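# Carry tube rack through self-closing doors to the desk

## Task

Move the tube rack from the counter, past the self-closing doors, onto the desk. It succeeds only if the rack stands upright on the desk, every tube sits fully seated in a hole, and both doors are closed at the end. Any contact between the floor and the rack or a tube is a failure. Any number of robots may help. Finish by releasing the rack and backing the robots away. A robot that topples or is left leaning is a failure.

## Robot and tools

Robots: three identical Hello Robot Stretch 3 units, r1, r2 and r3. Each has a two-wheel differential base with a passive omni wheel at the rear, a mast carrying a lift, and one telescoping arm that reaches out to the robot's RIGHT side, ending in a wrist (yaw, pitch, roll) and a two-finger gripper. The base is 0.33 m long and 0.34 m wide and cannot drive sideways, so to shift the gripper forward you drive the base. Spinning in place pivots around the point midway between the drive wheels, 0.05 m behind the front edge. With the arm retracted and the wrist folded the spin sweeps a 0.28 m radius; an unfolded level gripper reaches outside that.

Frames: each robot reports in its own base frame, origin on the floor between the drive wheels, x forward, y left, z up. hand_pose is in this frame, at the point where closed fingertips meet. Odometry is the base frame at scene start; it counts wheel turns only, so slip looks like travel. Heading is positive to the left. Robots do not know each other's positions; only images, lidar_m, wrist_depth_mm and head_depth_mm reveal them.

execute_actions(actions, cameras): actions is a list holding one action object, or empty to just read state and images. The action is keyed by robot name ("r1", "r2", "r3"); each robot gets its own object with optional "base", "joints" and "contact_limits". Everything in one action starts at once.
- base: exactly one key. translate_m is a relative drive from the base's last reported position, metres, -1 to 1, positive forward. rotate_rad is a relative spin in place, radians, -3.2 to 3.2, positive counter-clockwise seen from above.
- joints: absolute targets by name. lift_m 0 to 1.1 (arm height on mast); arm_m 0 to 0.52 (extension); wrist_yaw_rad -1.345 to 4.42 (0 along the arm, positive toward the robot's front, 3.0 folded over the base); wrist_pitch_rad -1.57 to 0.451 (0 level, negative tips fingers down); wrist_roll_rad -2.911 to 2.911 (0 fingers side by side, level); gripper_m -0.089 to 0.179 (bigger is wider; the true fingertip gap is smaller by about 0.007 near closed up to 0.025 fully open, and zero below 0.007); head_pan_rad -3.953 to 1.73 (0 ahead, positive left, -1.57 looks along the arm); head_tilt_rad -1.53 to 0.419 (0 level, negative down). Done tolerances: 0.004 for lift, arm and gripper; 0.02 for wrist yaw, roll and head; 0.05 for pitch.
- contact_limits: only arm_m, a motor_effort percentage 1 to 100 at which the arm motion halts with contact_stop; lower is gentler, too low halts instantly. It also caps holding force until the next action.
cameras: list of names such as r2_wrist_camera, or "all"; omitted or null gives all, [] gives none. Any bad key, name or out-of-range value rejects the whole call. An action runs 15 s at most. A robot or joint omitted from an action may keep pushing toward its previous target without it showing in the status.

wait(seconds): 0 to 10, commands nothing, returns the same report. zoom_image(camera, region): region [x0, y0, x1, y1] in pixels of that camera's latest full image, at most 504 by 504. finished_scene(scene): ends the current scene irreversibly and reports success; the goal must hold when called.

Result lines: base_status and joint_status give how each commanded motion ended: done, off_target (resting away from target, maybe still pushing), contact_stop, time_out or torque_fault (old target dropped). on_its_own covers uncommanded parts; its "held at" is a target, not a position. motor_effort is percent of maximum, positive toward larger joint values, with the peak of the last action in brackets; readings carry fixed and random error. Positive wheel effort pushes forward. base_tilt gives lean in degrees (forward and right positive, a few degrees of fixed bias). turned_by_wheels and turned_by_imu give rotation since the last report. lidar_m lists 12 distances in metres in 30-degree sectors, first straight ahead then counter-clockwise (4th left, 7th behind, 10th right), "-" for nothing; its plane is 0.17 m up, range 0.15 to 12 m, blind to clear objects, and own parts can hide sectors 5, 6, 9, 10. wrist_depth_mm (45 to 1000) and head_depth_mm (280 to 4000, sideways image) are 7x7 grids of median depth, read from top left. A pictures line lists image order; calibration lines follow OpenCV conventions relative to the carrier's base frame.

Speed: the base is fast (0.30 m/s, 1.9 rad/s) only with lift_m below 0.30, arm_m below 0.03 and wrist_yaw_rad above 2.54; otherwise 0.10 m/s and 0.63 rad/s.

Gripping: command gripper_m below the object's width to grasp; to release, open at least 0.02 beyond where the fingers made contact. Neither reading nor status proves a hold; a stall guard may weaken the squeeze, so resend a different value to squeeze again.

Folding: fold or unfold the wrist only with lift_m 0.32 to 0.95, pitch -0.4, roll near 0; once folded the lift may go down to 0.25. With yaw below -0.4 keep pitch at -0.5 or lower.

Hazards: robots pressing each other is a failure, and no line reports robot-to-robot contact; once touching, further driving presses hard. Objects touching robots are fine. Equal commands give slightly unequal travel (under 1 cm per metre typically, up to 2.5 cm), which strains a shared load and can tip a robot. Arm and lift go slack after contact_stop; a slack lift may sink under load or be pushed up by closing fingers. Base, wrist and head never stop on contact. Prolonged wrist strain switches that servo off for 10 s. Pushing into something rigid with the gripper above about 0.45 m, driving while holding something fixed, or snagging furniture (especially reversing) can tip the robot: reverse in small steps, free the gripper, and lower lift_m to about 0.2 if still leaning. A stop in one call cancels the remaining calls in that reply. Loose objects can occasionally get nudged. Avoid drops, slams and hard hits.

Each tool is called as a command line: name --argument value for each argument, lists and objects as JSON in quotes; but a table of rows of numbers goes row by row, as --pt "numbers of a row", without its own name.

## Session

execute_actions --actions '[]' --cameras '["r1_nav_camera","r2_nav_camera","r3_nav_camera","r1_wrist_camera","r2_wrist_camera","r3_wrist_camera"]'

Scene clock: 0.00 s.
r1.base_odometry: x=+0.000 y=+0.000 heading=+0.000 (m, m, rad; r1's odometry frame)
r1.turned_by_wheels: +0.000 (rad since the last result)
r1.turned_by_imu: +0.000 (rad since the last result)
r1.base_tilt: forward=+0.1 right=+0.1 (deg)
r1.lidar_m: 1.06 1.06 1.05 1.14 1.74 1.56 2.63 2.12 2.10 1.23 0.99 0.98
r1.head_depth_mm: 940 932 929 921 917 906 900 / 1008 995 986 985 976 969 965 / 1081 1072 1064 1055 1048 1036 1027 / 1163 1153 1150 1136 1128 1117 1107 / 1271 1251 1242 1230 1219 1213 1199 / 1308 1322 1311 1303 1308 1294 1295 / 1172 1178 1183 1192 1191 1203 1211
r1.base_status: not commanded
r1.joint_positions: lift_m=+0.473 arm_m=-0.001 wrist_yaw_rad=+2.833 wrist_pitch_rad=-0.582 wrist_roll_rad=+0.016 gripper_m=+0.037 head_pan_rad=-0.016 head_tilt_rad=-0.001
r1.joint_status: not commanded
r1.motor_effort: left_wheel=+0 right_wheel=+1 lift_m=+39 arm_m=+0 wrist_yaw_rad=+0 wrist_pitch_rad=+5 wrist_roll_rad=+0 gripper_m=+0 head_pan_rad=+0 head_tilt_rad=+3 (%)
r1.hand_pose: x=+0.0399 y=+0.0470 z=+0.4511 quat_wxyz=(+0.306, +0.705, +0.094, +0.633) (m; r1's base frame)
r1.wrist_depth_mm: - - - - - 882 836 / - - - - - - 879 / - - 969 959 952 935 918 / 863 - 841 811 826 820 801 / 719 712 718 725 731 692 712 / 641 620 - 622 620 614 615 / 579 577 - 572 561 548 552
r2.base_odometry: x=+0.000 y=+0.000 heading=+0.000 (m, m, rad; r2's odometry frame)
r2.turned_by_wheels: +0.000 (rad since the last result)
r2.turned_by_imu: +0.000 (rad since the last result)
r2.base_tilt: forward=+1.2 right=+1.3 (deg)
r2.lidar_m: 0.92 0.91 0.98 1.49 2.77 2.83 2.25 2.22 1.75 1.40 1.38 1.16
r2.head_depth_mm: 1110 1105 1105 1106 1111 1106 1113 / 1052 1046 1050 1049 1053 1052 1055 / 1003 1006 1001 1008 1000 1004 1000 / 958 958 957 963 956 955 958 / 916 917 913 917 919 913 921 / 883 878 878 879 881 881 876 / 845 845 843 842 845 842 845
r2.base_status: not commanded
r2.joint_positions: lift_m=+0.528 arm_m=+0.003 wrist_yaw_rad=+2.994 wrist_pitch_rad=-0.338 wrist_roll_rad=+0.018 gripper_m=+0.037 head_pan_rad=-0.018 head_tilt_rad=-0.007
r2.joint_status: not commanded
r2.motor_effort: left_wheel=+0 right_wheel=+1 lift_m=+26 arm_m=-1 wrist_yaw_rad=+1 wrist_pitch_rad=+8 wrist_roll_rad=+0 gripper_m=-1 head_pan_rad=+0 head_tilt_rad=+2 (%)
r2.hand_pose: x=+0.0130 y=+0.0836 z=+0.5591 quat_wxyz=(+0.171, +0.710, +0.066, +0.680) (m; r2's base frame)
r2.wrist_depth_mm: - - - - - 904 729 / - - - - - 932 760 / - - - - - 991 763 / - - - - - - 795 / - - - - - - 843 / 897 900 - 868 842 870 812 / 747 753 - 737 730 734 721
r3.base_odometry: x=+0.000 y=+0.000 heading=+0.000 (m, m, rad; r3's odometry frame)
r3.turned_by_wheels: +0.000 (rad since the last result)
r3.turned_by_imu: +0.000 (rad since the last result)
r3.base_tilt: forward=+1.7 right=-0.8 (deg)
r3.lidar_m: 2.07 1.99 1.96 2.22 2.72 1.56 1.50 1.20 1.18 1.29 1.96 1.61
r3.head_depth_mm: 1884 2097 2093 2083 2004 2059 2039 / 1901 2240 2242 2236 1983 2205 2181 / 1903 2428 2397 2407 2254 2387 2263 / 1923 2611 2641 2611 2526 2519 2031 / 1935 2576 2626 2674 2627 2688 2224 / 1935 2353 2345 2356 2387 2389 2233 / 1964 2115 2150 2163 2169 2168 2124
r3.base_status: not commanded
r3.joint_positions: lift_m=+0.326 arm_m=+0.000 wrist_yaw_rad=+3.035 wrist_pitch_rad=-0.526 wrist_roll_rad=+0.014 gripper_m=+0.037 head_pan_rad=+0.010 head_tilt_rad=-0.020
r3.joint_status: not commanded
r3.motor_effort: left_wheel=+0 right_wheel=+1 lift_m=+26 arm_m=+0 wrist_yaw_rad=+1 wrist_pitch_rad=+4 wrist_roll_rad=+0 gripper_m=+0 head_pan_rad=+0 head_tilt_rad=+2 (%)
r3.hand_pose: x=+0.0010 y=+0.0630 z=+0.3155 quat_wxyz=(+0.221, +0.696, +0.146, +0.667) (m; r3's base frame)
r3.wrist_depth_mm: - - - - - - - / 982 984 985 984 954 973 988 / 792 784 788 782 785 779 774 / 662 662 651 657 644 651 641 / 561 566 - 579 578 563 553 / 493 - - - 476 488 489 / - - - - 433 433 432
pictures: r1_nav_camera (sideways: a quarter turn counterclockwise sets it upright), r1_wrist_camera, r2_nav_camera (sideways: a quarter turn counterclockwise sets it upright), r2_wrist_camera, r3_nav_camera (sideways: a quarter turn counterclockwise sets it upright), r3_wrist_camera
camera_calibration (this result's frames):
r1_nav_camera: T_world_to_cam=[[0.0381337, 0.0384589, 0.998532, -1.26046], [0.0249708, -0.998984, 0.0375227, 0.00585828], [0.998961, 0.0235033, -0.0390553, 0.00293415], [0, 0, 0, 1]] pos_world=[0.0449886, 0.0542593, 1.2585]
r1_wrist_camera: T_world_to_cam=[[0.964744, -0.262207, -0.0227, -0.00996887], [-0.205456, -0.696411, -0.687605, 0.377287], [0.164487, 0.668027, -0.72573, 0.458371], [0, 0, 0, 1]] pos_world=[0.0117375, -0.0460714, 0.591852]
r2_nav_camera: T_world_to_cam=[[0.00490037, 0.00595159, 0.99997, -1.25826], [-0.0473423, -0.99886, 0.00617699, 0.0414901], [0.998867, -0.0473712, -0.00461302, -0.0388752], [0, 0, 0, 1]] pos_world=[0.0469613, 0.0470898, 1.25778]
r2_wrist_camera: T_world_to_cam=[[0.992092, -0.123592, -0.0218768, 0.0141654], [-0.0811237, -0.49841, -0.863137, 0.551554], [0.0957733, 0.858086, -0.504495, 0.370076], [0, 0, 0, 1]] pos_world=[-0.00475257, -0.0409059, 0.663079]
r3_nav_camera: T_world_to_cam=[[0.0762369, -0.042114, 0.9962, -1.25378], [0.0427938, -0.998049, -0.045467, 0.111647], [0.996171, 0.0460975, -0.0742859, 0.0436299], [0, 0, 0, 1]] pos_world=[0.0473433, 0.056616, 1.25733]
r3_wrist_camera: T_world_to_cam=[[0.991336, -0.130212, -0.0172308, 0.0125989], [-0.0995247, -0.659059, -0.745477, 0.30357], [0.0857139, 0.740734, -0.666308, 0.32958], [0, 0, 0, 1]] pos_world=[-0.0105266, -0.0424198, 0.446123]
Images, in order (width x height): r1_nav_camera 672x504, r1_wrist_camera 644x364, r2_nav_camera 672x504, r2_wrist_camera 644x364, r3_nav_camera 672x504, r3_wrist_camera 644x364.

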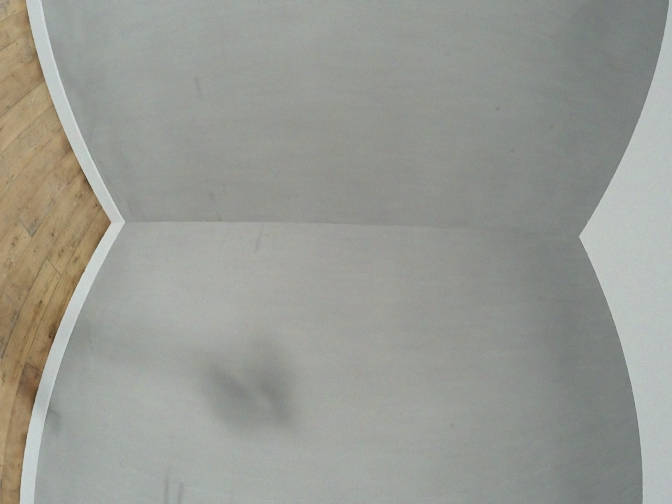

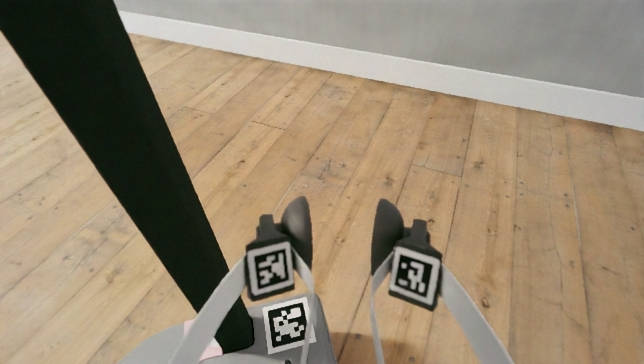

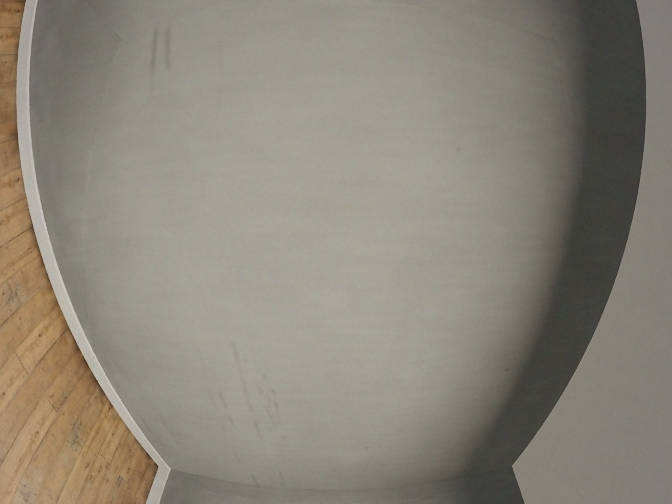

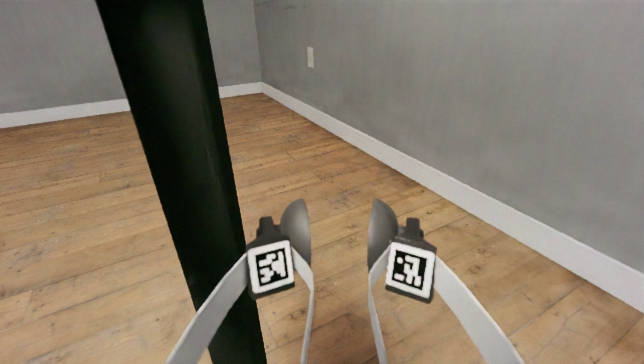

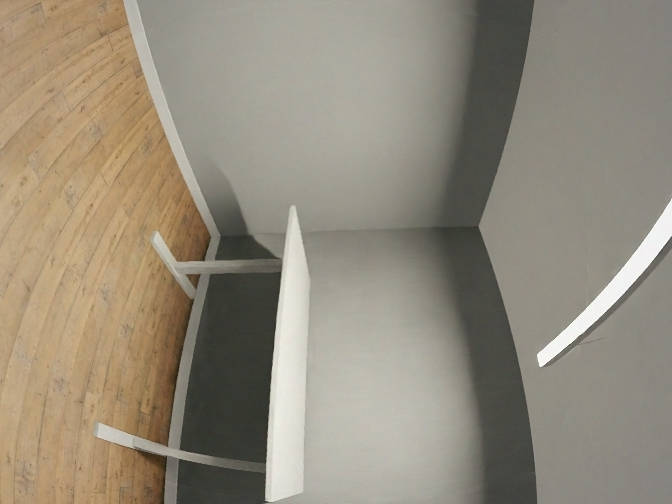

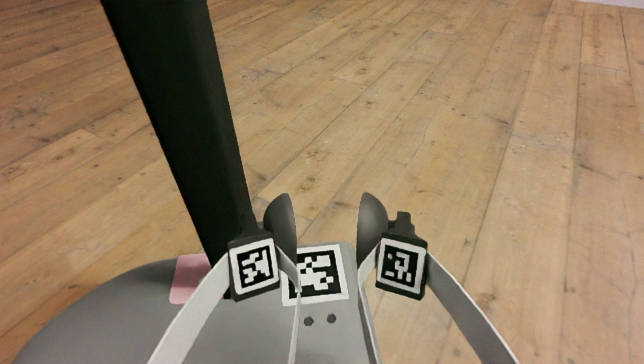

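execute_actions --actions '[{"r1":{"base":{"rotate_rad":-2.25},"joints":{"head_tilt_rad":-0.4,"lift_m":0.27}},"r2":{"base":{"rotate_rad":-2.4},"joints":{"head_pan_rad":0.3,"head_tilt_rad":-0.4,"lift_m":0.27}},"r3":{"base":{"rotate_rad":0.93},"joints":{"head_tilt_rad":-0.4,"lift_m":0.27}}}]' --cameras '["r1_nav_camera","r2_nav_camera","r3_nav_camera","r2_head_camera"]'

Scene clock: 9.20 s.
r1.base_odometry: x=+0.000 y=+0.000 heading=-2.250 (m, m, rad; r1's odometry frame)
r1.turned_by_wheels: -2.250 (rad since the last result)
r1.turned_by_imu: -2.233 (rad since the last result)
r1.base_tilt: forward=+0.1 right=+0.2 (deg)
r1.lidar_m: 2.10 1.41 1.02 0.98 1.01 1.09 1.05 1.09 1.47 1.56 3.04 2.18
r1.head_depth_mm: 1821 1972 2110 2263 2368 1772 1422 / 1769 1893 2040 2226 2293 1776 1419 / 1756 1879 2011 2182 2285 1756 1408 / 1765 1863 1999 2148 2256 1748 1397 / 1743 1865 2013 2145 2239 1730 1383 / 1739 1873 1974 2129 2246 1720 1380 / 1727 1846 1981 2144 2236 1695 1375
r1.base_status: done
r1.joint_positions: lift_m=+0.270 arm_m=-0.001 wrist_yaw_rad=+2.833 wrist_pitch_rad=-0.582 wrist_roll_rad=+0.016 gripper_m=+0.037 head_pan_rad=-0.016 head_tilt_rad=-0.396
r1.joint_status: all done
r1.motor_effort: left_wheel=+4(12) right_wheel=-2(4) lift_m=+26(30) arm_m=+0(0) wrist_yaw_rad=-1(0) wrist_pitch_rad=+5(5) wrist_roll_rad=-1(1) gripper_m=-1(0) head_pan_rad=+0(0) head_tilt_rad=-1(29) (%)
r1.hand_pose: x=+0.0399 y=+0.0469 z=+0.2482 quat_wxyz=(+0.306, +0.705, +0.094, +0.633) (m; r1's base frame)
r1.wrist_depth_mm: - 866 945 945 966 959 969 / - 793 779 773 739 747 757 / 655 - 644 638 629 629 599 / 540 - 542 544 532 528 529 / 489 - - 472 466 465 469 / - - - 419 397 406 407 / - - - - 375 365 366
r2.base_odometry: x=+0.000 y=+0.000 heading=-2.400 (m, m, rad; r2's odometry frame)
r2.turned_by_wheels: -2.400 (rad since the last result)
r2.turned_by_imu: -2.429 (rad since the last result)
r2.base_tilt: forward=+1.0 right=+1.3 (deg)
r2.lidar_m: 2.24 1.54 1.38 1.65 1.02 0.91 0.91 1.09 2.07 2.77 2.49 2.22
r2.head_depth_mm: 2042 2129 2282 2416 2400 1855 1493 / 2132 2260 2413 2596 2421 1862 1487 / 2274 2418 2580 2779 2423 1848 1491 / 2416 2578 2770 2947 2431 1861 1492 / 2571 2805 2160 2236 2326 1852 1505 / 2440 2588 1978 1971 2134 1855 1505 / 2226 2359 1839 1769 1849 1865 1492
r2.base_status: done
r2.joint_positions: lift_m=+0.270 arm_m=+0.003 wrist_yaw_rad=+2.994 wrist_pitch_rad=-0.339 wrist_roll_rad=+0.018 gripper_m=+0.037 head_pan_rad=+0.293 head_tilt_rad=-0.396
r2.joint_status: all done
r2.motor_effort: left_wheel=+3(11) right_wheel=-1(4) lift_m=+15(21) arm_m=-1(1) wrist_yaw_rad=+0(0) wrist_pitch_rad=+8(9) wrist_roll_rad=+0(0) gripper_m=+0(1) head_pan_rad=+4(34) head_tilt_rad=-1(26) (%)
r2.hand_pose: x=+0.0130 y=+0.0835 z=+0.3012 quat_wxyz=(+0.171, +0.710, +0.067, +0.680) (m; r2's base frame)
r2.wrist_depth_mm: 875 - - - - - - / 875 - - - - - - / 891 - - - - - - / 851 911 857 861 852 830 829 / 668 664 - 655 667 632 632 / 541 535 - 534 503 523 520 / 456 476 - - 447 441 438
r3.base_odometry: x=+0.000 y=+0.000 heading=+0.930 (m, m, rad; r3's odometry frame)
r3.turned_by_wheels: +0.930 (rad since the last result)
r3.turned_by_imu: +0.918 (rad since the last result)
r3.base_tilt: forward=+1.8 right=-0.7 (deg)
r3.lidar_m: 1.97 2.13 2.79 1.68 1.65 1.22 1.19 1.23 1.71 1.61 2.07 2.04
r3.head_depth_mm: 1634 1729 1847 1985 2125 1804 1450 / 1649 1754 1871 2010 2131 1796 1437 / 1656 1776 1915 2024 2173 1789 1439 / 1694 1796 1936 2073 2176 1797 1431 / 1754 1848 1994 2142 2256 1779 1426 / 1741 1868 2000 2165 2245 1778 1427 / 1771 1876 2011 2153 2268 1766 1431
r3.base_status: done
r3.joint_positions: lift_m=+0.270 arm_m=+0.000 wrist_yaw_rad=+3.035 wrist_pitch_rad=-0.528 wrist_roll_rad=+0.014 gripper_m=+0.037 head_pan_rad=+0.011 head_tilt_rad=-0.396
r3.joint_status: all done
r3.motor_effort: left_wheel=-4(10) right_wheel=+6(14) lift_m=+23(23) arm_m=+0(0) wrist_yaw_rad=+0(0) wrist_pitch_rad=+5(5) wrist_roll_rad=+0(0) gripper_m=+0(0) head_pan_rad=-1(1) head_tilt_rad=-2(20) (%)
r3.hand_pose: x=+0.0010 y=+0.0628 z=+0.2590 quat_wxyz=(+0.222, +0.696, +0.147, +0.667) (m; r3's base frame)
r3.wrist_depth_mm: - - - - - - - / 857 848 846 840 844 842 841 / 692 680 678 682 679 674 675 / 572 573 569 570 563 567 564 / 491 518 - - 500 485 484 / - - - - 414 426 426 / - - - - 379 377 382
pictures: r1_nav_camera (sideways: a quarter turn counterclockwise sets it upright), r2_head_camera (sideways: a quarter turn clockwise sets it upright), r2_nav_camera (sideways: a quarter turn counterclockwise sets it upright), r3_nav_camera (sideways: a quarter turn counterclockwise sets it upright)
camera_calibration (this result's frames):
r1_nav_camera: T_world_to_cam=[[0.418724, 0.0324093, 0.907535, -1.14382], [0.036254, -0.999163, 0.0189544, 0.029978], [0.907389, 0.0249651, -0.419549, 0.498734], [0, 0, 0, 1]] pos_world=[0.0253111, 0.0545723, 1.24673]
r2_head_camera: T_world_to_cam=[[-0.360295, -0.0813897, -0.929281, 1.23275], [-0.254857, 0.966876, 0.0141291, -0.0168682], [0.897349, 0.241924, -0.369103, 0.428893], [0, 0, 0, 1]] pos_world=[0.0549875, 0.0128829, 1.30412]
r2_nav_camera: T_world_to_cam=[[0.365121, 0.116449, 0.923649, -1.1606], [0.264881, -0.964134, 0.0168451, 0.0257026], [0.892483, 0.238506, -0.38287, 0.454124], [0, 0, 0, 1]] pos_world=[0.0116532, 0.0516201, 1.24542]
r3_nav_camera: T_world_to_cam=[[0.436229, -0.0383323, 0.899019, -1.12898], [0.0238774, -0.998247, -0.0541491, 0.12304], [0.899519, 0.0450876, -0.434549, 0.513116], [0, 0, 0, 1]] pos_world=[0.0279997, 0.0564131, 1.24462]
Images, in order (width x height): r1_nav_camera 672x504, r2_head_camera 896x504, r2_nav_camera 672x504, r3_nav_camera 672x504.

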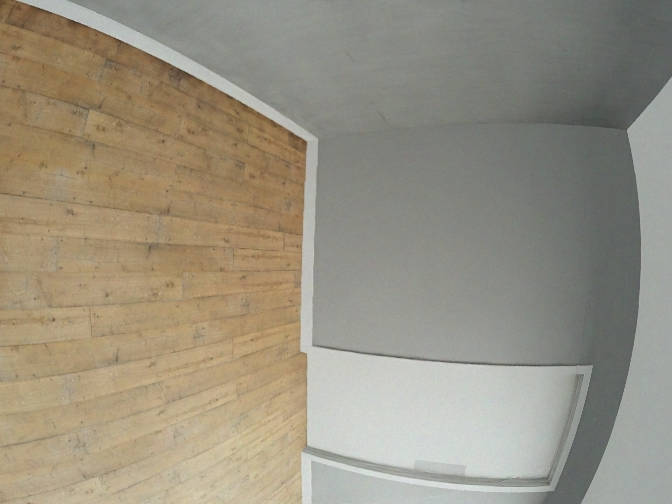

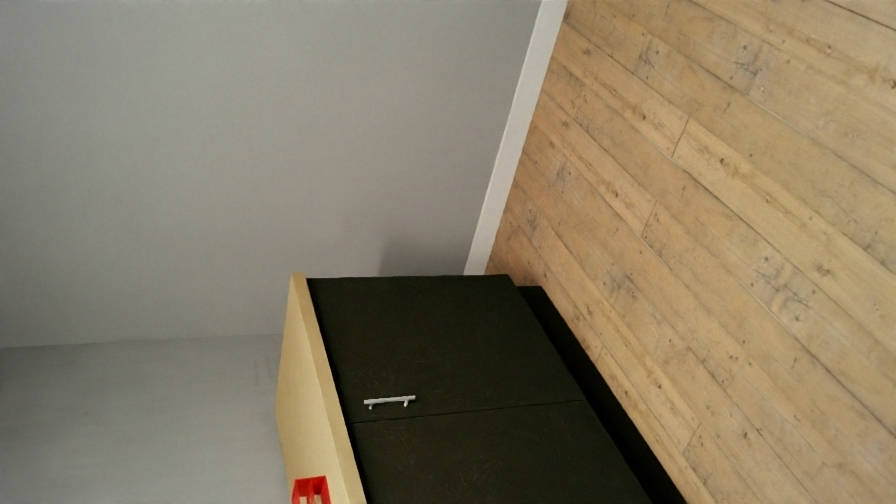

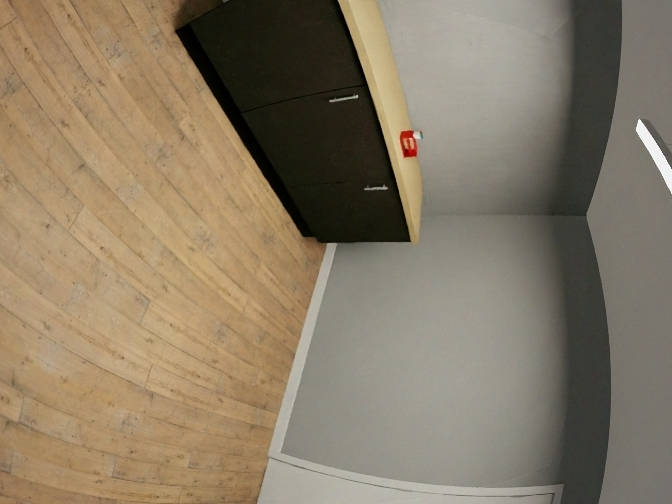

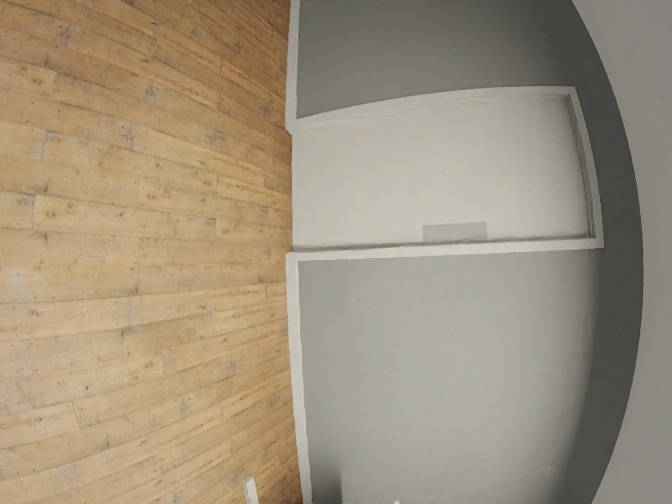

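execute_actions --actions '[{"r1":{"base":{"rotate_rad":2.25},"joints":{"head_pan_rad":-3.14,"head_tilt_rad":-0.8}},"r2":{"base":{"rotate_rad":0.34},"joints":{"head_pan_rad":-1.57,"head_tilt_rad":-0.6}},"r3":{"base":{"rotate_rad":-2.91},"joints":{"head_pan_rad":-3.14,"head_tilt_rad":-1.1}}}]' --cameras '[]'

execute_actions --actions '[{"r1":{"base":{"translate_m":-0.9}},"r2":{"base":{"translate_m":1}},"r3":{"base":{"translate_m":-1}}}]' --cameras '[]'

execute_actions --actions '[{"r1":{"base":{"translate_m":-0.3}},"r2":{"base":{"translate_m":0.4}},"r3":{"base":{"translate_m":-0.45}}}]' --cameras '[]'

execute_actions --actions '[{"r2":{"base":{"rotate_rad":2.47},"joints":{"lift_m":0.9,"gripper_m":0.179}},"r3":{"base":{"rotate_rad":-0.34},"joints":{"lift_m":0.31}}}]' --cameras '["r3_nav_camera","r2_head_camera","r1_nav_camera"]'

Scene clock: 24.80 s.
r1.base_odometry: x=+0.000 y=+0.000 heading=+0.000 (m, m, rad; r1's odometry frame)
r1.turned_by_wheels: +2.250 (rad since the last result)
r1.turned_by_imu: +2.235 (rad since the last result)
r1.base_tilt: forward=+0.2 right=+0.2 (deg)
r1.lidar_m: 1.06 1.06 1.05 1.14 1.74 1.68 2.63 2.12 2.10 1.23 0.99 0.97
r1.head_depth_mm: 3275 3157 2361 1811 1548 1323 1148 / 3515 3120 2301 1837 1532 1316 1147 / 3331 3054 2285 1841 1530 1306 1158 / 2929 3011 2280 1815 1510 1299 1174 / 2594 2834 2253 1794 1498 1289 1132 / 2354 2597 2218 1783 1495 1279 1120 / 2160 2413 2177 1761 1474 1269 1108
r1.base_status: done
r1.joint_positions: lift_m=+0.270 arm_m=-0.001 wrist_yaw_rad=+2.833 wrist_pitch_rad=-0.582 wrist_roll_rad=+0.016 gripper_m=+0.037 head_pan_rad=-3.133 head_tilt_rad=-0.791
r1.joint_status: all done
r1.motor_effort: left_wheel=-3(10) right_wheel=+2(9) lift_m=+26(26) arm_m=+0(0) wrist_yaw_rad=+0(1) wrist_pitch_rad=+5(5) wrist_roll_rad=+0(1) gripper_m=+0(0) head_pan_rad=-4(55) head_tilt_rad=-4(33) (%)
r1.hand_pose: x=+0.0399 y=+0.0469 z=+0.2482 quat_wxyz=(+0.306, +0.705, +0.094, +0.633) (m; r1's base frame)
r1.wrist_depth_mm: - - - - 967 880 862 / - 801 762 786 779 758 750 / 661 - 638 634 624 636 620 / 546 - 539 550 536 536 526 / 488 - - 469 482 470 460 / - - - 418 404 409 407 / - - - - 370 363 367
r2.base_odometry: x=+0.000 y=+0.000 heading=-2.060 (m, m, rad; r2's odometry frame)
r2.turned_by_wheels: +0.340 (rad since the last result)
r2.turned_by_imu: +0.344 (rad since the last result)
r2.base_tilt: forward=+1.1 right=+1.3 (deg)
r2.lidar_m: 1.72 1.39 1.38 1.14 0.92 0.91 0.99 1.53 2.76 2.79 2.24 2.23
r2.head_depth_mm: 2585 2840 2947 2341 1852 1535 1304 / 2737 2992 3163 2344 1860 1535 1300 / 2954 3257 3237 2375 1853 1537 1300 / 3097 3414 3234 2368 1846 1529 1303 / 2891 3128 3270 2393 1863 1529 1307 / 2601 2832 2935 2386 1869 1527 1304 / 2403 2584 2727 2367 1860 1530 1297
r2.base_status: done
r2.joint_positions: lift_m=+0.270 arm_m=+0.003 wrist_yaw_rad=+2.994 wrist_pitch_rad=-0.339 wrist_roll_rad=+0.018 gripper_m=+0.037 head_pan_rad=-1.563 head_tilt_rad=-0.593
r2.joint_status: all done
r2.motor_effort: left_wheel=-2(7) right_wheel=+3(8) lift_m=+15(15) arm_m=-1(2) wrist_yaw_rad=+0(0) wrist_pitch_rad=+8(8) wrist_roll_rad=+0(0) gripper_m=+0(1) head_pan_rad=-4(61) head_tilt_rad=-2(17) (%)
r2.hand_pose: x=+0.0130 y=+0.0835 z=+0.3012 quat_wxyz=(+0.171, +0.710, +0.067, +0.680) (m; r2's base frame)
r2.wrist_depth_mm: 720 - - - - - - / 738 851 - - - - - / 759 888 - - - - - / 793 882 873 843 851 846 823 / 668 670 - 652 689 668 639 / 537 534 - 527 503 521 520 / 452 488 - - 444 441 435
r3.base_odometry: x=+0.000 y=+0.000 heading=-1.980 (m, m, rad; r3's odometry frame)
r3.turned_by_wheels: -2.910 (rad since the last result)
r3.turned_by_imu: -2.871 (rad since the last result)
r3.base_tilt: forward=+1.8 right=-0.8 (deg)
r3.lidar_m: 1.19 1.36 2.09 1.61 2.31 1.98 1.96 2.24 2.70 1.56 1.39 1.18
r3.head_depth_mm: 1852 1799 1600 1430 1300 1201 1080 / 1946 1794 1605 1434 1299 - 1068 / 2000 1807 1593 1446 1319 - - / 2030 1823 1617 1440 1308 - - / 2070 1826 1604 1457 1309 1226 - / 2063 1830 1620 1453 1307 1206 - / 2070 1819 1628 1446 1307 1199 1095
r3.base_status: done
r3.joint_positions: lift_m=+0.270 arm_m=+0.000 wrist_yaw_rad=+3.035 wrist_pitch_rad=-0.528 wrist_roll_rad=+0.014 gripper_m=+0.037 head_pan_rad=-3.134 head_tilt_rad=-1.087
r3.joint_status: all done
r3.motor_effort: left_wheel=+4(14) right_wheel=-3(10) lift_m=+23(23) arm_m=+0(0) wrist_yaw_rad=+1(0) wrist_pitch_rad=+5(5) wrist_roll_rad=+0(0) gripper_m=+0(0) head_pan_rad=-3(58) head_tilt_rad=-4(35) (%)
r3.hand_pose: x=+0.0010 y=+0.0628 z=+0.2590 quat_wxyz=(+0.222, +0.696, +0.147, +0.667) (m; r3's base frame)
r3.wrist_depth_mm: - - - - - - - / 849 842 851 847 840 853 861 / 682 687 683 685 690 676 682 / 574 573 571 562 573 566 562 / 490 519 - - 502 488 486 / - - - - 418 422 428 / - - - - 379 379 379
pictures: none
No camera images: the call's "cameras" was empty. Leave "cameras" out to get every camera's image.

Scene clock: 29.83 s.
r1.base_odometry: x=-0.900 y=+0.000 heading=+0.000 (m, m, rad; r1's odometry frame)
r1.turned_by_wheels: +0.000 (rad since the last result)
r1.turned_by_imu: +0.002 (rad since the last result)
r1.base_tilt: forward=+0.2 right=+0.1 (deg)
r1.lidar_m: 1.83 1.61 1.60 1.74 2.63 2.76 0.91 1.64 1.54 1.68 1.70 1.68
r1.head_depth_mm: 2695 2873 2352 1862 1547 1313 1151 / 2813 2997 2330 1841 1532 1311 1145 / 2460 2784 2288 1826 1515 1309 1158 / 1934 2333 2129 1497 1419 1294 1171 / 1925 2198 2210 1183 1388 1281 1127 / 1728 1945 2114 1779 1454 1281 1118 / 1574 1738 1960 1766 1474 1266 1113
r1.base_status: done
r1.joint_positions: lift_m=+0.270 arm_m=-0.001 wrist_yaw_rad=+2.833 wrist_pitch_rad=-0.582 wrist_roll_rad=+0.016 gripper_m=+0.037 head_pan_rad=-3.133 head_tilt_rad=-0.791
r1.joint_status: not commanded
r1.motor_effort: left_wheel=-3(13) right_wheel=+3(6) lift_m=+26(26) arm_m=+0(0) wrist_yaw_rad=+1(0) wrist_pitch_rad=+5(5) wrist_roll_rad=-1(1) gripper_m=-1(1) head_pan_rad=-4(4) head_tilt_rad=-4(5) (%)
r1.hand_pose: x=+0.0399 y=+0.0469 z=+0.2481 quat_wxyz=(+0.306, +0.705, +0.094, +0.633) (m; r1's base frame)
r1.wrist_depth_mm: - - - - 992 953 919 / - 793 758 768 747 753 755 / 645 - 650 647 633 631 621 / 554 - 557 539 533 534 529 / 487 - - 465 482 466 466 / - - - 410 401 411 398 / - - - - 360 362 363
r2.base_odometry: x=-0.470 y=-0.883 heading=-2.060 (m, m, rad; r2's odometry frame)
r2.turned_by_wheels: +0.000 (rad since the last result)
r2.turned_by_imu: +0.005 (rad since the last result)
r2.base_tilt: forward=+1.1 right=+1.3 (deg)
r2.lidar_m: 0.94 0.76 0.76 0.83 1.71 1.69 1.85 2.86 3.36 1.80 1.45 1.44
r2.head_depth_mm: 3048 3473 3286 2370 1852 1533 1308 / 2617 2979 3079 2343 1863 1535 1298 / 2269 2548 2781 2376 1863 1531 1301 / 2007 2195 2448 2349 1856 1537 1297 / 1816 1989 2169 2256 1842 1532 1298 / 1638 1794 1945 2125 1865 1531 1309 / 1511 1625 1753 1894 1872 1546 1302
r2.base_status: done
r2.joint_positions: lift_m=+0.270 arm_m=+0.003 wrist_yaw_rad=+2.994 wrist_pitch_rad=-0.339 wrist_roll_rad=+0.018 gripper_m=+0.037 head_pan_rad=-1.563 head_tilt_rad=-0.593
r2.joint_status: not commanded
r2.motor_effort: left_wheel=-3(6) right_wheel=+4(10) lift_m=+15(15) arm_m=-2(0) wrist_yaw_rad=+0(1) wrist_pitch_rad=+9(9) wrist_roll_rad=+0(0) gripper_m=-1(1) head_pan_rad=-5(5) head_tilt_rad=-3(2) (%)
r2.hand_pose: x=+0.0130 y=+0.0835 z=+0.3012 quat_wxyz=(+0.171, +0.710, +0.067, +0.680) (m; r2's base frame)
r2.wrist_depth_mm: - - - 860 745 646 569 / - - - 938 784 687 603 / - - - - 890 778 650 / 874 875 851 854 847 781 714 / 678 666 - 651 675 643 636 / 536 536 - 531 510 521 521 / 458 482 - - 444 444 437
r3.base_odometry: x=+0.398 y=+0.917 heading=-1.980 (m, m, rad; r3's odometry frame)
r3.turned_by_wheels: +0.000 (rad since the last result)
r3.turned_by_imu: -0.004 (rad since the last result)
r3.base_tilt: forward=+1.7 right=-0.7 (deg)
r3.lidar_m: 2.16 2.46 2.05 1.89 1.17 0.99 1.07 1.22 1.91 2.46 0.87 2.16
r3.head_depth_mm: 995 1136 1363 1431 1305 1203 1076 / 1029 1223 1489 1430 1295 - 1070 / 1053 1268 1536 1441 1318 - - / 1087 1316 1554 1452 1307 - - / 1121 1365 1585 1437 1309 1230 - / 1157 1422 1606 1443 1296 1216 1114 / 1201 1434 1608 1444 1317 1199 1102
r3.base_status: done
r3.joint_positions: lift_m=+0.270 arm_m=+0.000 wrist_yaw_rad=+3.035 wrist_pitch_rad=-0.528 wrist_roll_rad=+0.014 gripper_m=+0.037 head_pan_rad=-3.134 head_tilt_rad=-1.088
r3.joint_status: not commanded
r3.motor_effort: left_wheel=+4(7) right_wheel=-3(13) lift_m=+23(23) arm_m=+0(1) wrist_yaw_rad=+0(0) wrist_pitch_rad=+5(4) wrist_roll_rad=+0(0) gripper_m=+0(0) head_pan_rad=-3(4) head_tilt_rad=-5(5) (%)
r3.hand_pose: x=+0.0010 y=+0.0628 z=+0.2590 quat_wxyz=(+0.222, +0.696, +0.147, +0.667) (m; r3's base frame)
r3.wrist_depth_mm: - - - - - - - / 854 862 850 857 860 842 838 / 680 689 681 687 683 669 675 / 575 575 570 572 572 566 560 / 487 520 - - 501 486 487 / - - - - 416 425 423 / - - - - 379 379 376
pictures: none
No camera images: the call's "cameras" was empty. Leave "cameras" out to get every camera's image.

Scene clock: 33.00 s.
r1.base_odometry: x=-1.200 y=+0.000 heading=+0.000 (m, m, rad; r1's odometry frame)
r1.turned_by_wheels: +0.000 (rad since the last result)
r1.turned_by_imu: +0.001 (rad since the last result)
r1.base_tilt: forward=+0.2 right=+0.1 (deg)
r1.lidar_m: 2.09 1.79 1.78 1.95 2.43 2.48 1.72 0.88 1.39 1.49 1.94 1.92
r1.head_depth_mm: 2495 2701 2380 1858 1545 1315 1147 / 2509 2831 2318 1851 1534 1316 1147 / 2156 2547 2304 1836 1518 1310 1161 / 1897 2199 2267 1813 1502 1300 1171 / 1694 1917 2104 1791 1504 1284 1128 / 1519 1712 1942 1788 1456 1276 1117 / 1388 1529 1667 1336 1309 1264 1113
r1.base_status: done
r1.joint_positions: lift_m=+0.270 arm_m=-0.001 wrist_yaw_rad=+2.833 wrist_pitch_rad=-0.582 wrist_roll_rad=+0.016 gripper_m=+0.037 head_pan_rad=-3.133 head_tilt_rad=-0.791
r1.joint_status: not commanded
r1.motor_effort: left_wheel=-3(13) right_wheel=+3(5) lift_m=+26(26) arm_m=+0(0) wrist_yaw_rad=+0(0) wrist_pitch_rad=+5(5) wrist_roll_rad=+0(0) gripper_m=+0(0) head_pan_rad=-4(4) head_tilt_rad=-4(5) (%)
r1.hand_pose: x=+0.0399 y=+0.0469 z=+0.2481 quat_wxyz=(+0.306, +0.705, +0.094, +0.633) (m; r1's base frame)
r1.wrist_depth_mm: - - - - 971 987 - / - 780 813 762 770 775 747 / 659 - 630 638 630 635 630 / 553 - 546 534 536 528 532 / 488 - - 463 487 456 459 / - - - 419 408 415 414 / - - - - 368 368 363
r2.base_odometry: x=-0.658 y=-1.236 heading=-2.060 (m, m, rad; r2's odometry frame)
r2.turned_by_wheels: +0.000 (rad since the last result)
r2.turned_by_imu: +0.002 (rad since the last result)
r2.base_tilt: forward=+1.1 right=+1.3 (deg)
r2.lidar_m: 0.63 0.51 0.51 0.56 0.86 2.00 2.21 3.39 2.83 1.40 1.14 1.13
r2.head_depth_mm: 2316 2700 2976 2361 1851 1536 1302 / 1956 2285 2615 2369 1844 1524 1305 / 1755 1964 2216 2291 1856 1515 1300 / 1565 1719 1915 2115 1870 1533 1300 / 1409 1526 1669 1840 1850 1531 1299 / 1272 1377 1491 1638 1752 1539 1301 / 1175 1258 1355 1462 1597 1526 1307
r2.base_status: done
r2.joint_positions: lift_m=+0.270 arm_m=+0.003 wrist_yaw_rad=+2.994 wrist_pitch_rad=-0.339 wrist_roll_rad=+0.018 gripper_m=+0.037 head_pan_rad=-1.563 head_tilt_rad=-0.593
r2.joint_status: not commanded
r2.motor_effort: left_wheel=-2(6) right_wheel=+4(8) lift_m=+15(15) arm_m=-1(1) wrist_yaw_rad=+0(0) wrist_pitch_rad=+8(8) wrist_roll_rad=+0(0) gripper_m=-1(0) head_pan_rad=-4(4) head_tilt_rad=-3(2) (%)
r2.hand_pose: x=+0.0130 y=+0.0835 z=+0.3011 quat_wxyz=(+0.171, +0.710, +0.067, +0.680) (m; r2's base frame)
r2.wrist_depth_mm: - - 702 590 498 442 388 / - - 743 634 539 466 409 / - - 902 719 574 496 432 / 885 853 871 818 713 577 457 / 663 658 - 660 674 612 542 / 543 536 - 534 505 529 521 / 455 479 - - 447 444 437
r3.base_odometry: x=+0.577 y=+1.330 heading=-1.980 (m, m, rad; r3's odometry frame)
r3.turned_by_wheels: +0.000 (rad since the last result)
r3.turned_by_imu: -0.002 (rad since the last result)
r3.base_tilt: forward=+1.7 right=-0.8 (deg)
r3.lidar_m: 2.60 2.37 1.97 1.18 0.66 0.58 0.63 0.71 1.06 2.35 2.68 0.89
r3.head_depth_mm: 574 681 836 1036 1260 1208 1081 / 589 705 875 1143 1298 - 1070 / 608 729 913 1213 1320 - - / 627 753 954 1288 1306 - - / 647 787 1003 1376 1305 1223 - / 670 817 1056 1399 1310 1212 1122 / 691 853 1115 1412 1310 1194 1103
r3.base_status: done
r3.joint_positions: lift_m=+0.270 arm_m=+0.000 wrist_yaw_rad=+3.035 wrist_pitch_rad=-0.528 wrist_roll_rad=+0.014 gripper_m=+0.037 head_pan_rad=-3.134 head_tilt_rad=-1.088
r3.joint_status: not commanded
r3.motor_effort: left_wheel=+4(9) right_wheel=-4(13) lift_m=+23(23) arm_m=+0(0) wrist_yaw_rad=+0(1) wrist_pitch_rad=+5(5) wrist_roll_rad=+0(0) gripper_m=+0(0) head_pan_rad=-5(4) head_tilt_rad=-6(6) (%)
r3.hand_pose: x=+0.0010 y=+0.0628 z=+0.2590 quat_wxyz=(+0.222, +0.696, +0.147, +0.667) (m; r3's base frame)
r3.wrist_depth_mm: 613 - - - - - - / 611 746 857 847 847 851 847 / 610 686 681 682 686 672 675 / 566 568 572 574 568 566 569 / 494 515 - - 501 487 486 / - - - - 418 425 427 / - - - - 377 377 380
pictures: none
No camera images: the call's "cameras" was empty. Leave "cameras" out to get every camera's image.

Scene clock: 39.57 s.
r1.base_odometry: x=-1.200 y=+0.000 heading=+0.000 (m, m, rad; r1's odometry frame)
r1.turned_by_wheels: +0.000 (rad since the last result)
r1.turned_by_imu: +0.002 (rad since the last result)
r1.base_tilt: forward=+0.2 right=+0.1 (deg)
r1.lidar_m: 2.09 1.79 1.78 1.94 2.42 2.48 1.72 0.88 1.39 1.49 1.94 1.92
r1.head_depth_mm: 2492 2678 2329 1868 1547 1318 1158 / 2506 2822 2320 1847 1543 1309 1143 / 2148 2543 2300 1832 1522 1303 1159 / 1902 2195 2250 1815 1511 1295 1172 / 1685 1903 2110 1804 1499 1289 1126 / 1520 1701 1948 1781 1412 1277 1118 / 1380 1499 1149 1469 1334 1271 1114
r1.base_status: not commanded
r1.joint_positions: lift_m=+0.270 arm_m=-0.001 wrist_yaw_rad=+2.833 wrist_pitch_rad=-0.582 wrist_roll_rad=+0.016 gripper_m=+0.037 head_pan_rad=-3.133 head_tilt_rad=-0.791
r1.joint_status: not commanded
r1.motor_effort: left_wheel=-3(4) right_wheel=+3(3) lift_m=+26(26) arm_m=+0(0) wrist_yaw_rad=+0(0) wrist_pitch_rad=+5(6) wrist_roll_rad=-1(1) gripper_m=-1(0) head_pan_rad=-5(4) head_tilt_rad=-4(4) (%)
r1.hand_pose: x=+0.0399 y=+0.0469 z=+0.2481 quat_wxyz=(+0.306, +0.705, +0.094, +0.633) (m; r1's base frame)
r1.wrist_depth_mm: - - - - - 967 938 / - 793 795 763 746 753 753 / 654 - 648 643 630 632 617 / 551 - 548 539 527 536 525 / 480 - - 473 476 462 459 / - - - 407 398 411 404 / - - - - 369 366 363
r2.base_odometry: x=-0.658 y=-1.236 heading=+0.409 (m, m, rad; r2's odometry frame)
r2.turned_by_wheels: +2.470 (rad since the last result)
r2.turned_by_imu: +2.500 (rad since the last result)
r2.base_tilt: forward=+1.1 right=+1.3 (deg)
r2.lidar_m: 2.01 2.10 2.92 3.61 1.55 1.16 1.13 0.70 0.52 0.51 0.53 0.74
r2.head_depth_mm: 949 1039 946 691 601 702 - / 948 1039 947 694 600 719 - / 949 1046 949 672 602 733 - / 957 1049 856 679 634 734 - / 956 1052 947 698 637 740 - / 956 1054 952 696 640 743 863 / 956 1053 951 697 644 748 892
r2.base_status: done
r2.joint_positions: lift_m=+0.900 arm_m=+0.003 wrist_yaw_rad=+2.994 wrist_pitch_rad=-0.340 wrist_roll_rad=+0.018 gripper_m=+0.179 head_pan_rad=-1.563 head_tilt_rad=-0.593
r2.joint_status: all done
r2.motor_effort: left_wheel=-3(8) right_wheel=+4(9) lift_m=+33(34) arm_m=-1(2) wrist_yaw_rad=+0(0) wrist_pitch_rad=+9(9) wrist_roll_rad=+0(0) gripper_m=-1(98) head_pan_rad=-4(4) head_tilt_rad=-3(3) (%)
r2.hand_pose: x=+0.0130 y=+0.0834 z=+0.9301 quat_wxyz=(+0.171, +0.710, +0.067, +0.680) (m; r2's base frame)
r2.wrist_depth_mm: - - - - - - - / - - - - - - - / - - - - - - - / - - - - - - - / - - - - - - - / - - - - - - - / - - - - - - -
r3.base_odometry: x=+0.577 y=+1.330 heading=-2.320 (m, m, rad; r3's odometry frame)
r3.turned_by_wheels: -0.340 (rad since the last result)
r3.turned_by_imu: -0.334 (rad since the last result)
r3.base_tilt: forward=+1.7 right=-0.9 (deg)
r3.lidar_m: 0.91 2.64 2.37 1.96 0.89 0.58 0.58 0.63 0.81 1.55 2.38 0.89
r3.head_depth_mm: 540 638 830 1128 1298 1197 1077 / 607 703 836 1085 1307 - 1066 / 605 732 923 1213 1321 - - / 603 726 909 1228 1302 - - / 597 721 904 1208 1308 1226 - / 594 713 894 1192 1312 1214 - / 589 709 886 1181 1307 1196 1101
r3.base_status: done
r3.joint_positions: lift_m=+0.310 arm_m=+0.000 wrist_yaw_rad=+3.035 wrist_pitch_rad=-0.528 wrist_roll_rad=+0.014 gripper_m=+0.037 head_pan_rad=-3.134 head_tilt_rad=-1.088
r3.joint_status: all done
r3.motor_effort: left_wheel=+4(11) right_wheel=-4(11) lift_m=+28(30) arm_m=+0(0) wrist_yaw_rad=+0(1) wrist_pitch_rad=+5(5) wrist_roll_rad=+0(0) gripper_m=+0(0) head_pan_rad=-3(4) head_tilt_rad=-6(5) (%)
r3.hand_pose: x=+0.0010 y=+0.0627 z=+0.2987 quat_wxyz=(+0.222, +0.696, +0.147, +0.667) (m; r3's base frame)
r3.wrist_depth_mm: 959 - - - - - - / 866 954 937 933 944 932 940 / 767 763 750 751 745 753 753 / 635 628 628 632 621 626 625 / 537 538 - 563 556 537 538 / 483 - - - 462 471 469 / - - - - 421 419 416
pictures: r1_nav_camera (sideways: a quarter turn counterclockwise sets it upright), r2_head_camera (sideways: a quarter turn clockwise sets it upright), r3_nav_camera (sideways: a quarter turn counterclockwise sets it upright)
camera_calibration (this result's frames):
r1_nav_camera: T_world_to_cam=[[-0.735181, -0.0452744, 0.676357, -0.835398], [-0.0638434, 0.997957, -0.00259419, 0.0586467], [-0.674858, -0.0450881, -0.736569, 0.92081], [0, 0, 0, 1]] pos_world=[0.0109915, -0.0548314, 1.24342]
r2_head_camera: T_world_to_cam=[[0.0219557, 0.543724, -0.838977, 1.11262], [0.999536, -0.0296476, 0.00694348, -0.0151625], [-0.0210984, -0.838741, -0.544122, 0.662234], [0, 0, 0, 1]] pos_world=[0.00469898, -0.0499674, 1.29391]
r3_nav_camera: T_world_to_cam=[[-0.909482, 0.0357381, 0.414205, -0.488986], [0.0163595, 0.998603, -0.0502396, 0.117948], [-0.415422, -0.0389158, -0.908796, 1.13793], [0, 0, 0, 1]] pos_world=[0.0260656, -0.0560242, 1.24261]
Images, in order (width x height): r1_nav_camera 672x504, r2_head_camera 896x504, r3_nav_camera 672x504.

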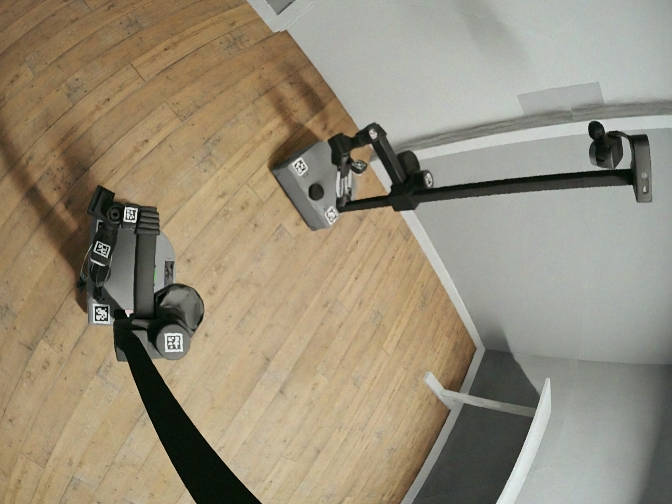

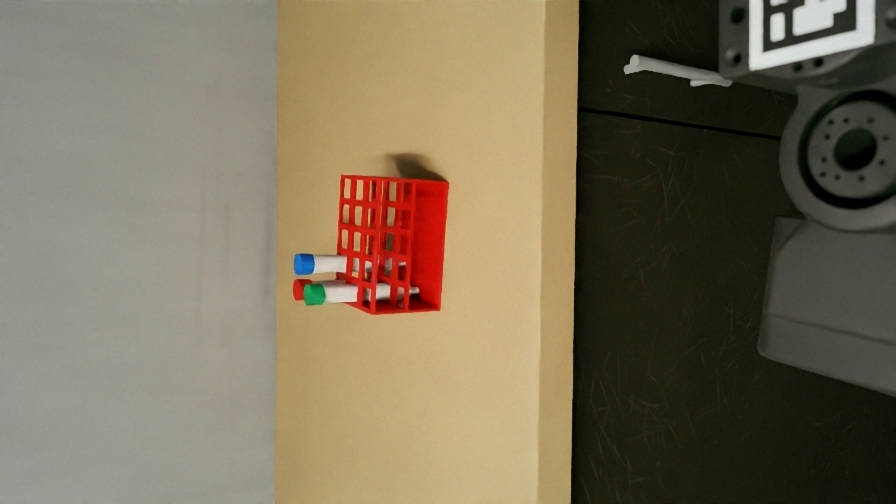

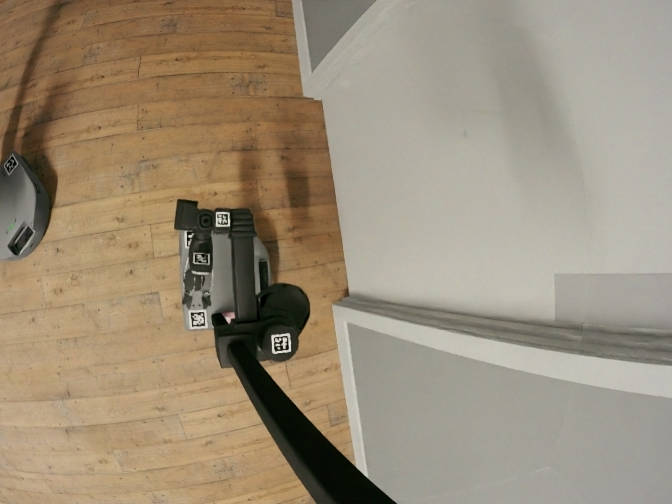

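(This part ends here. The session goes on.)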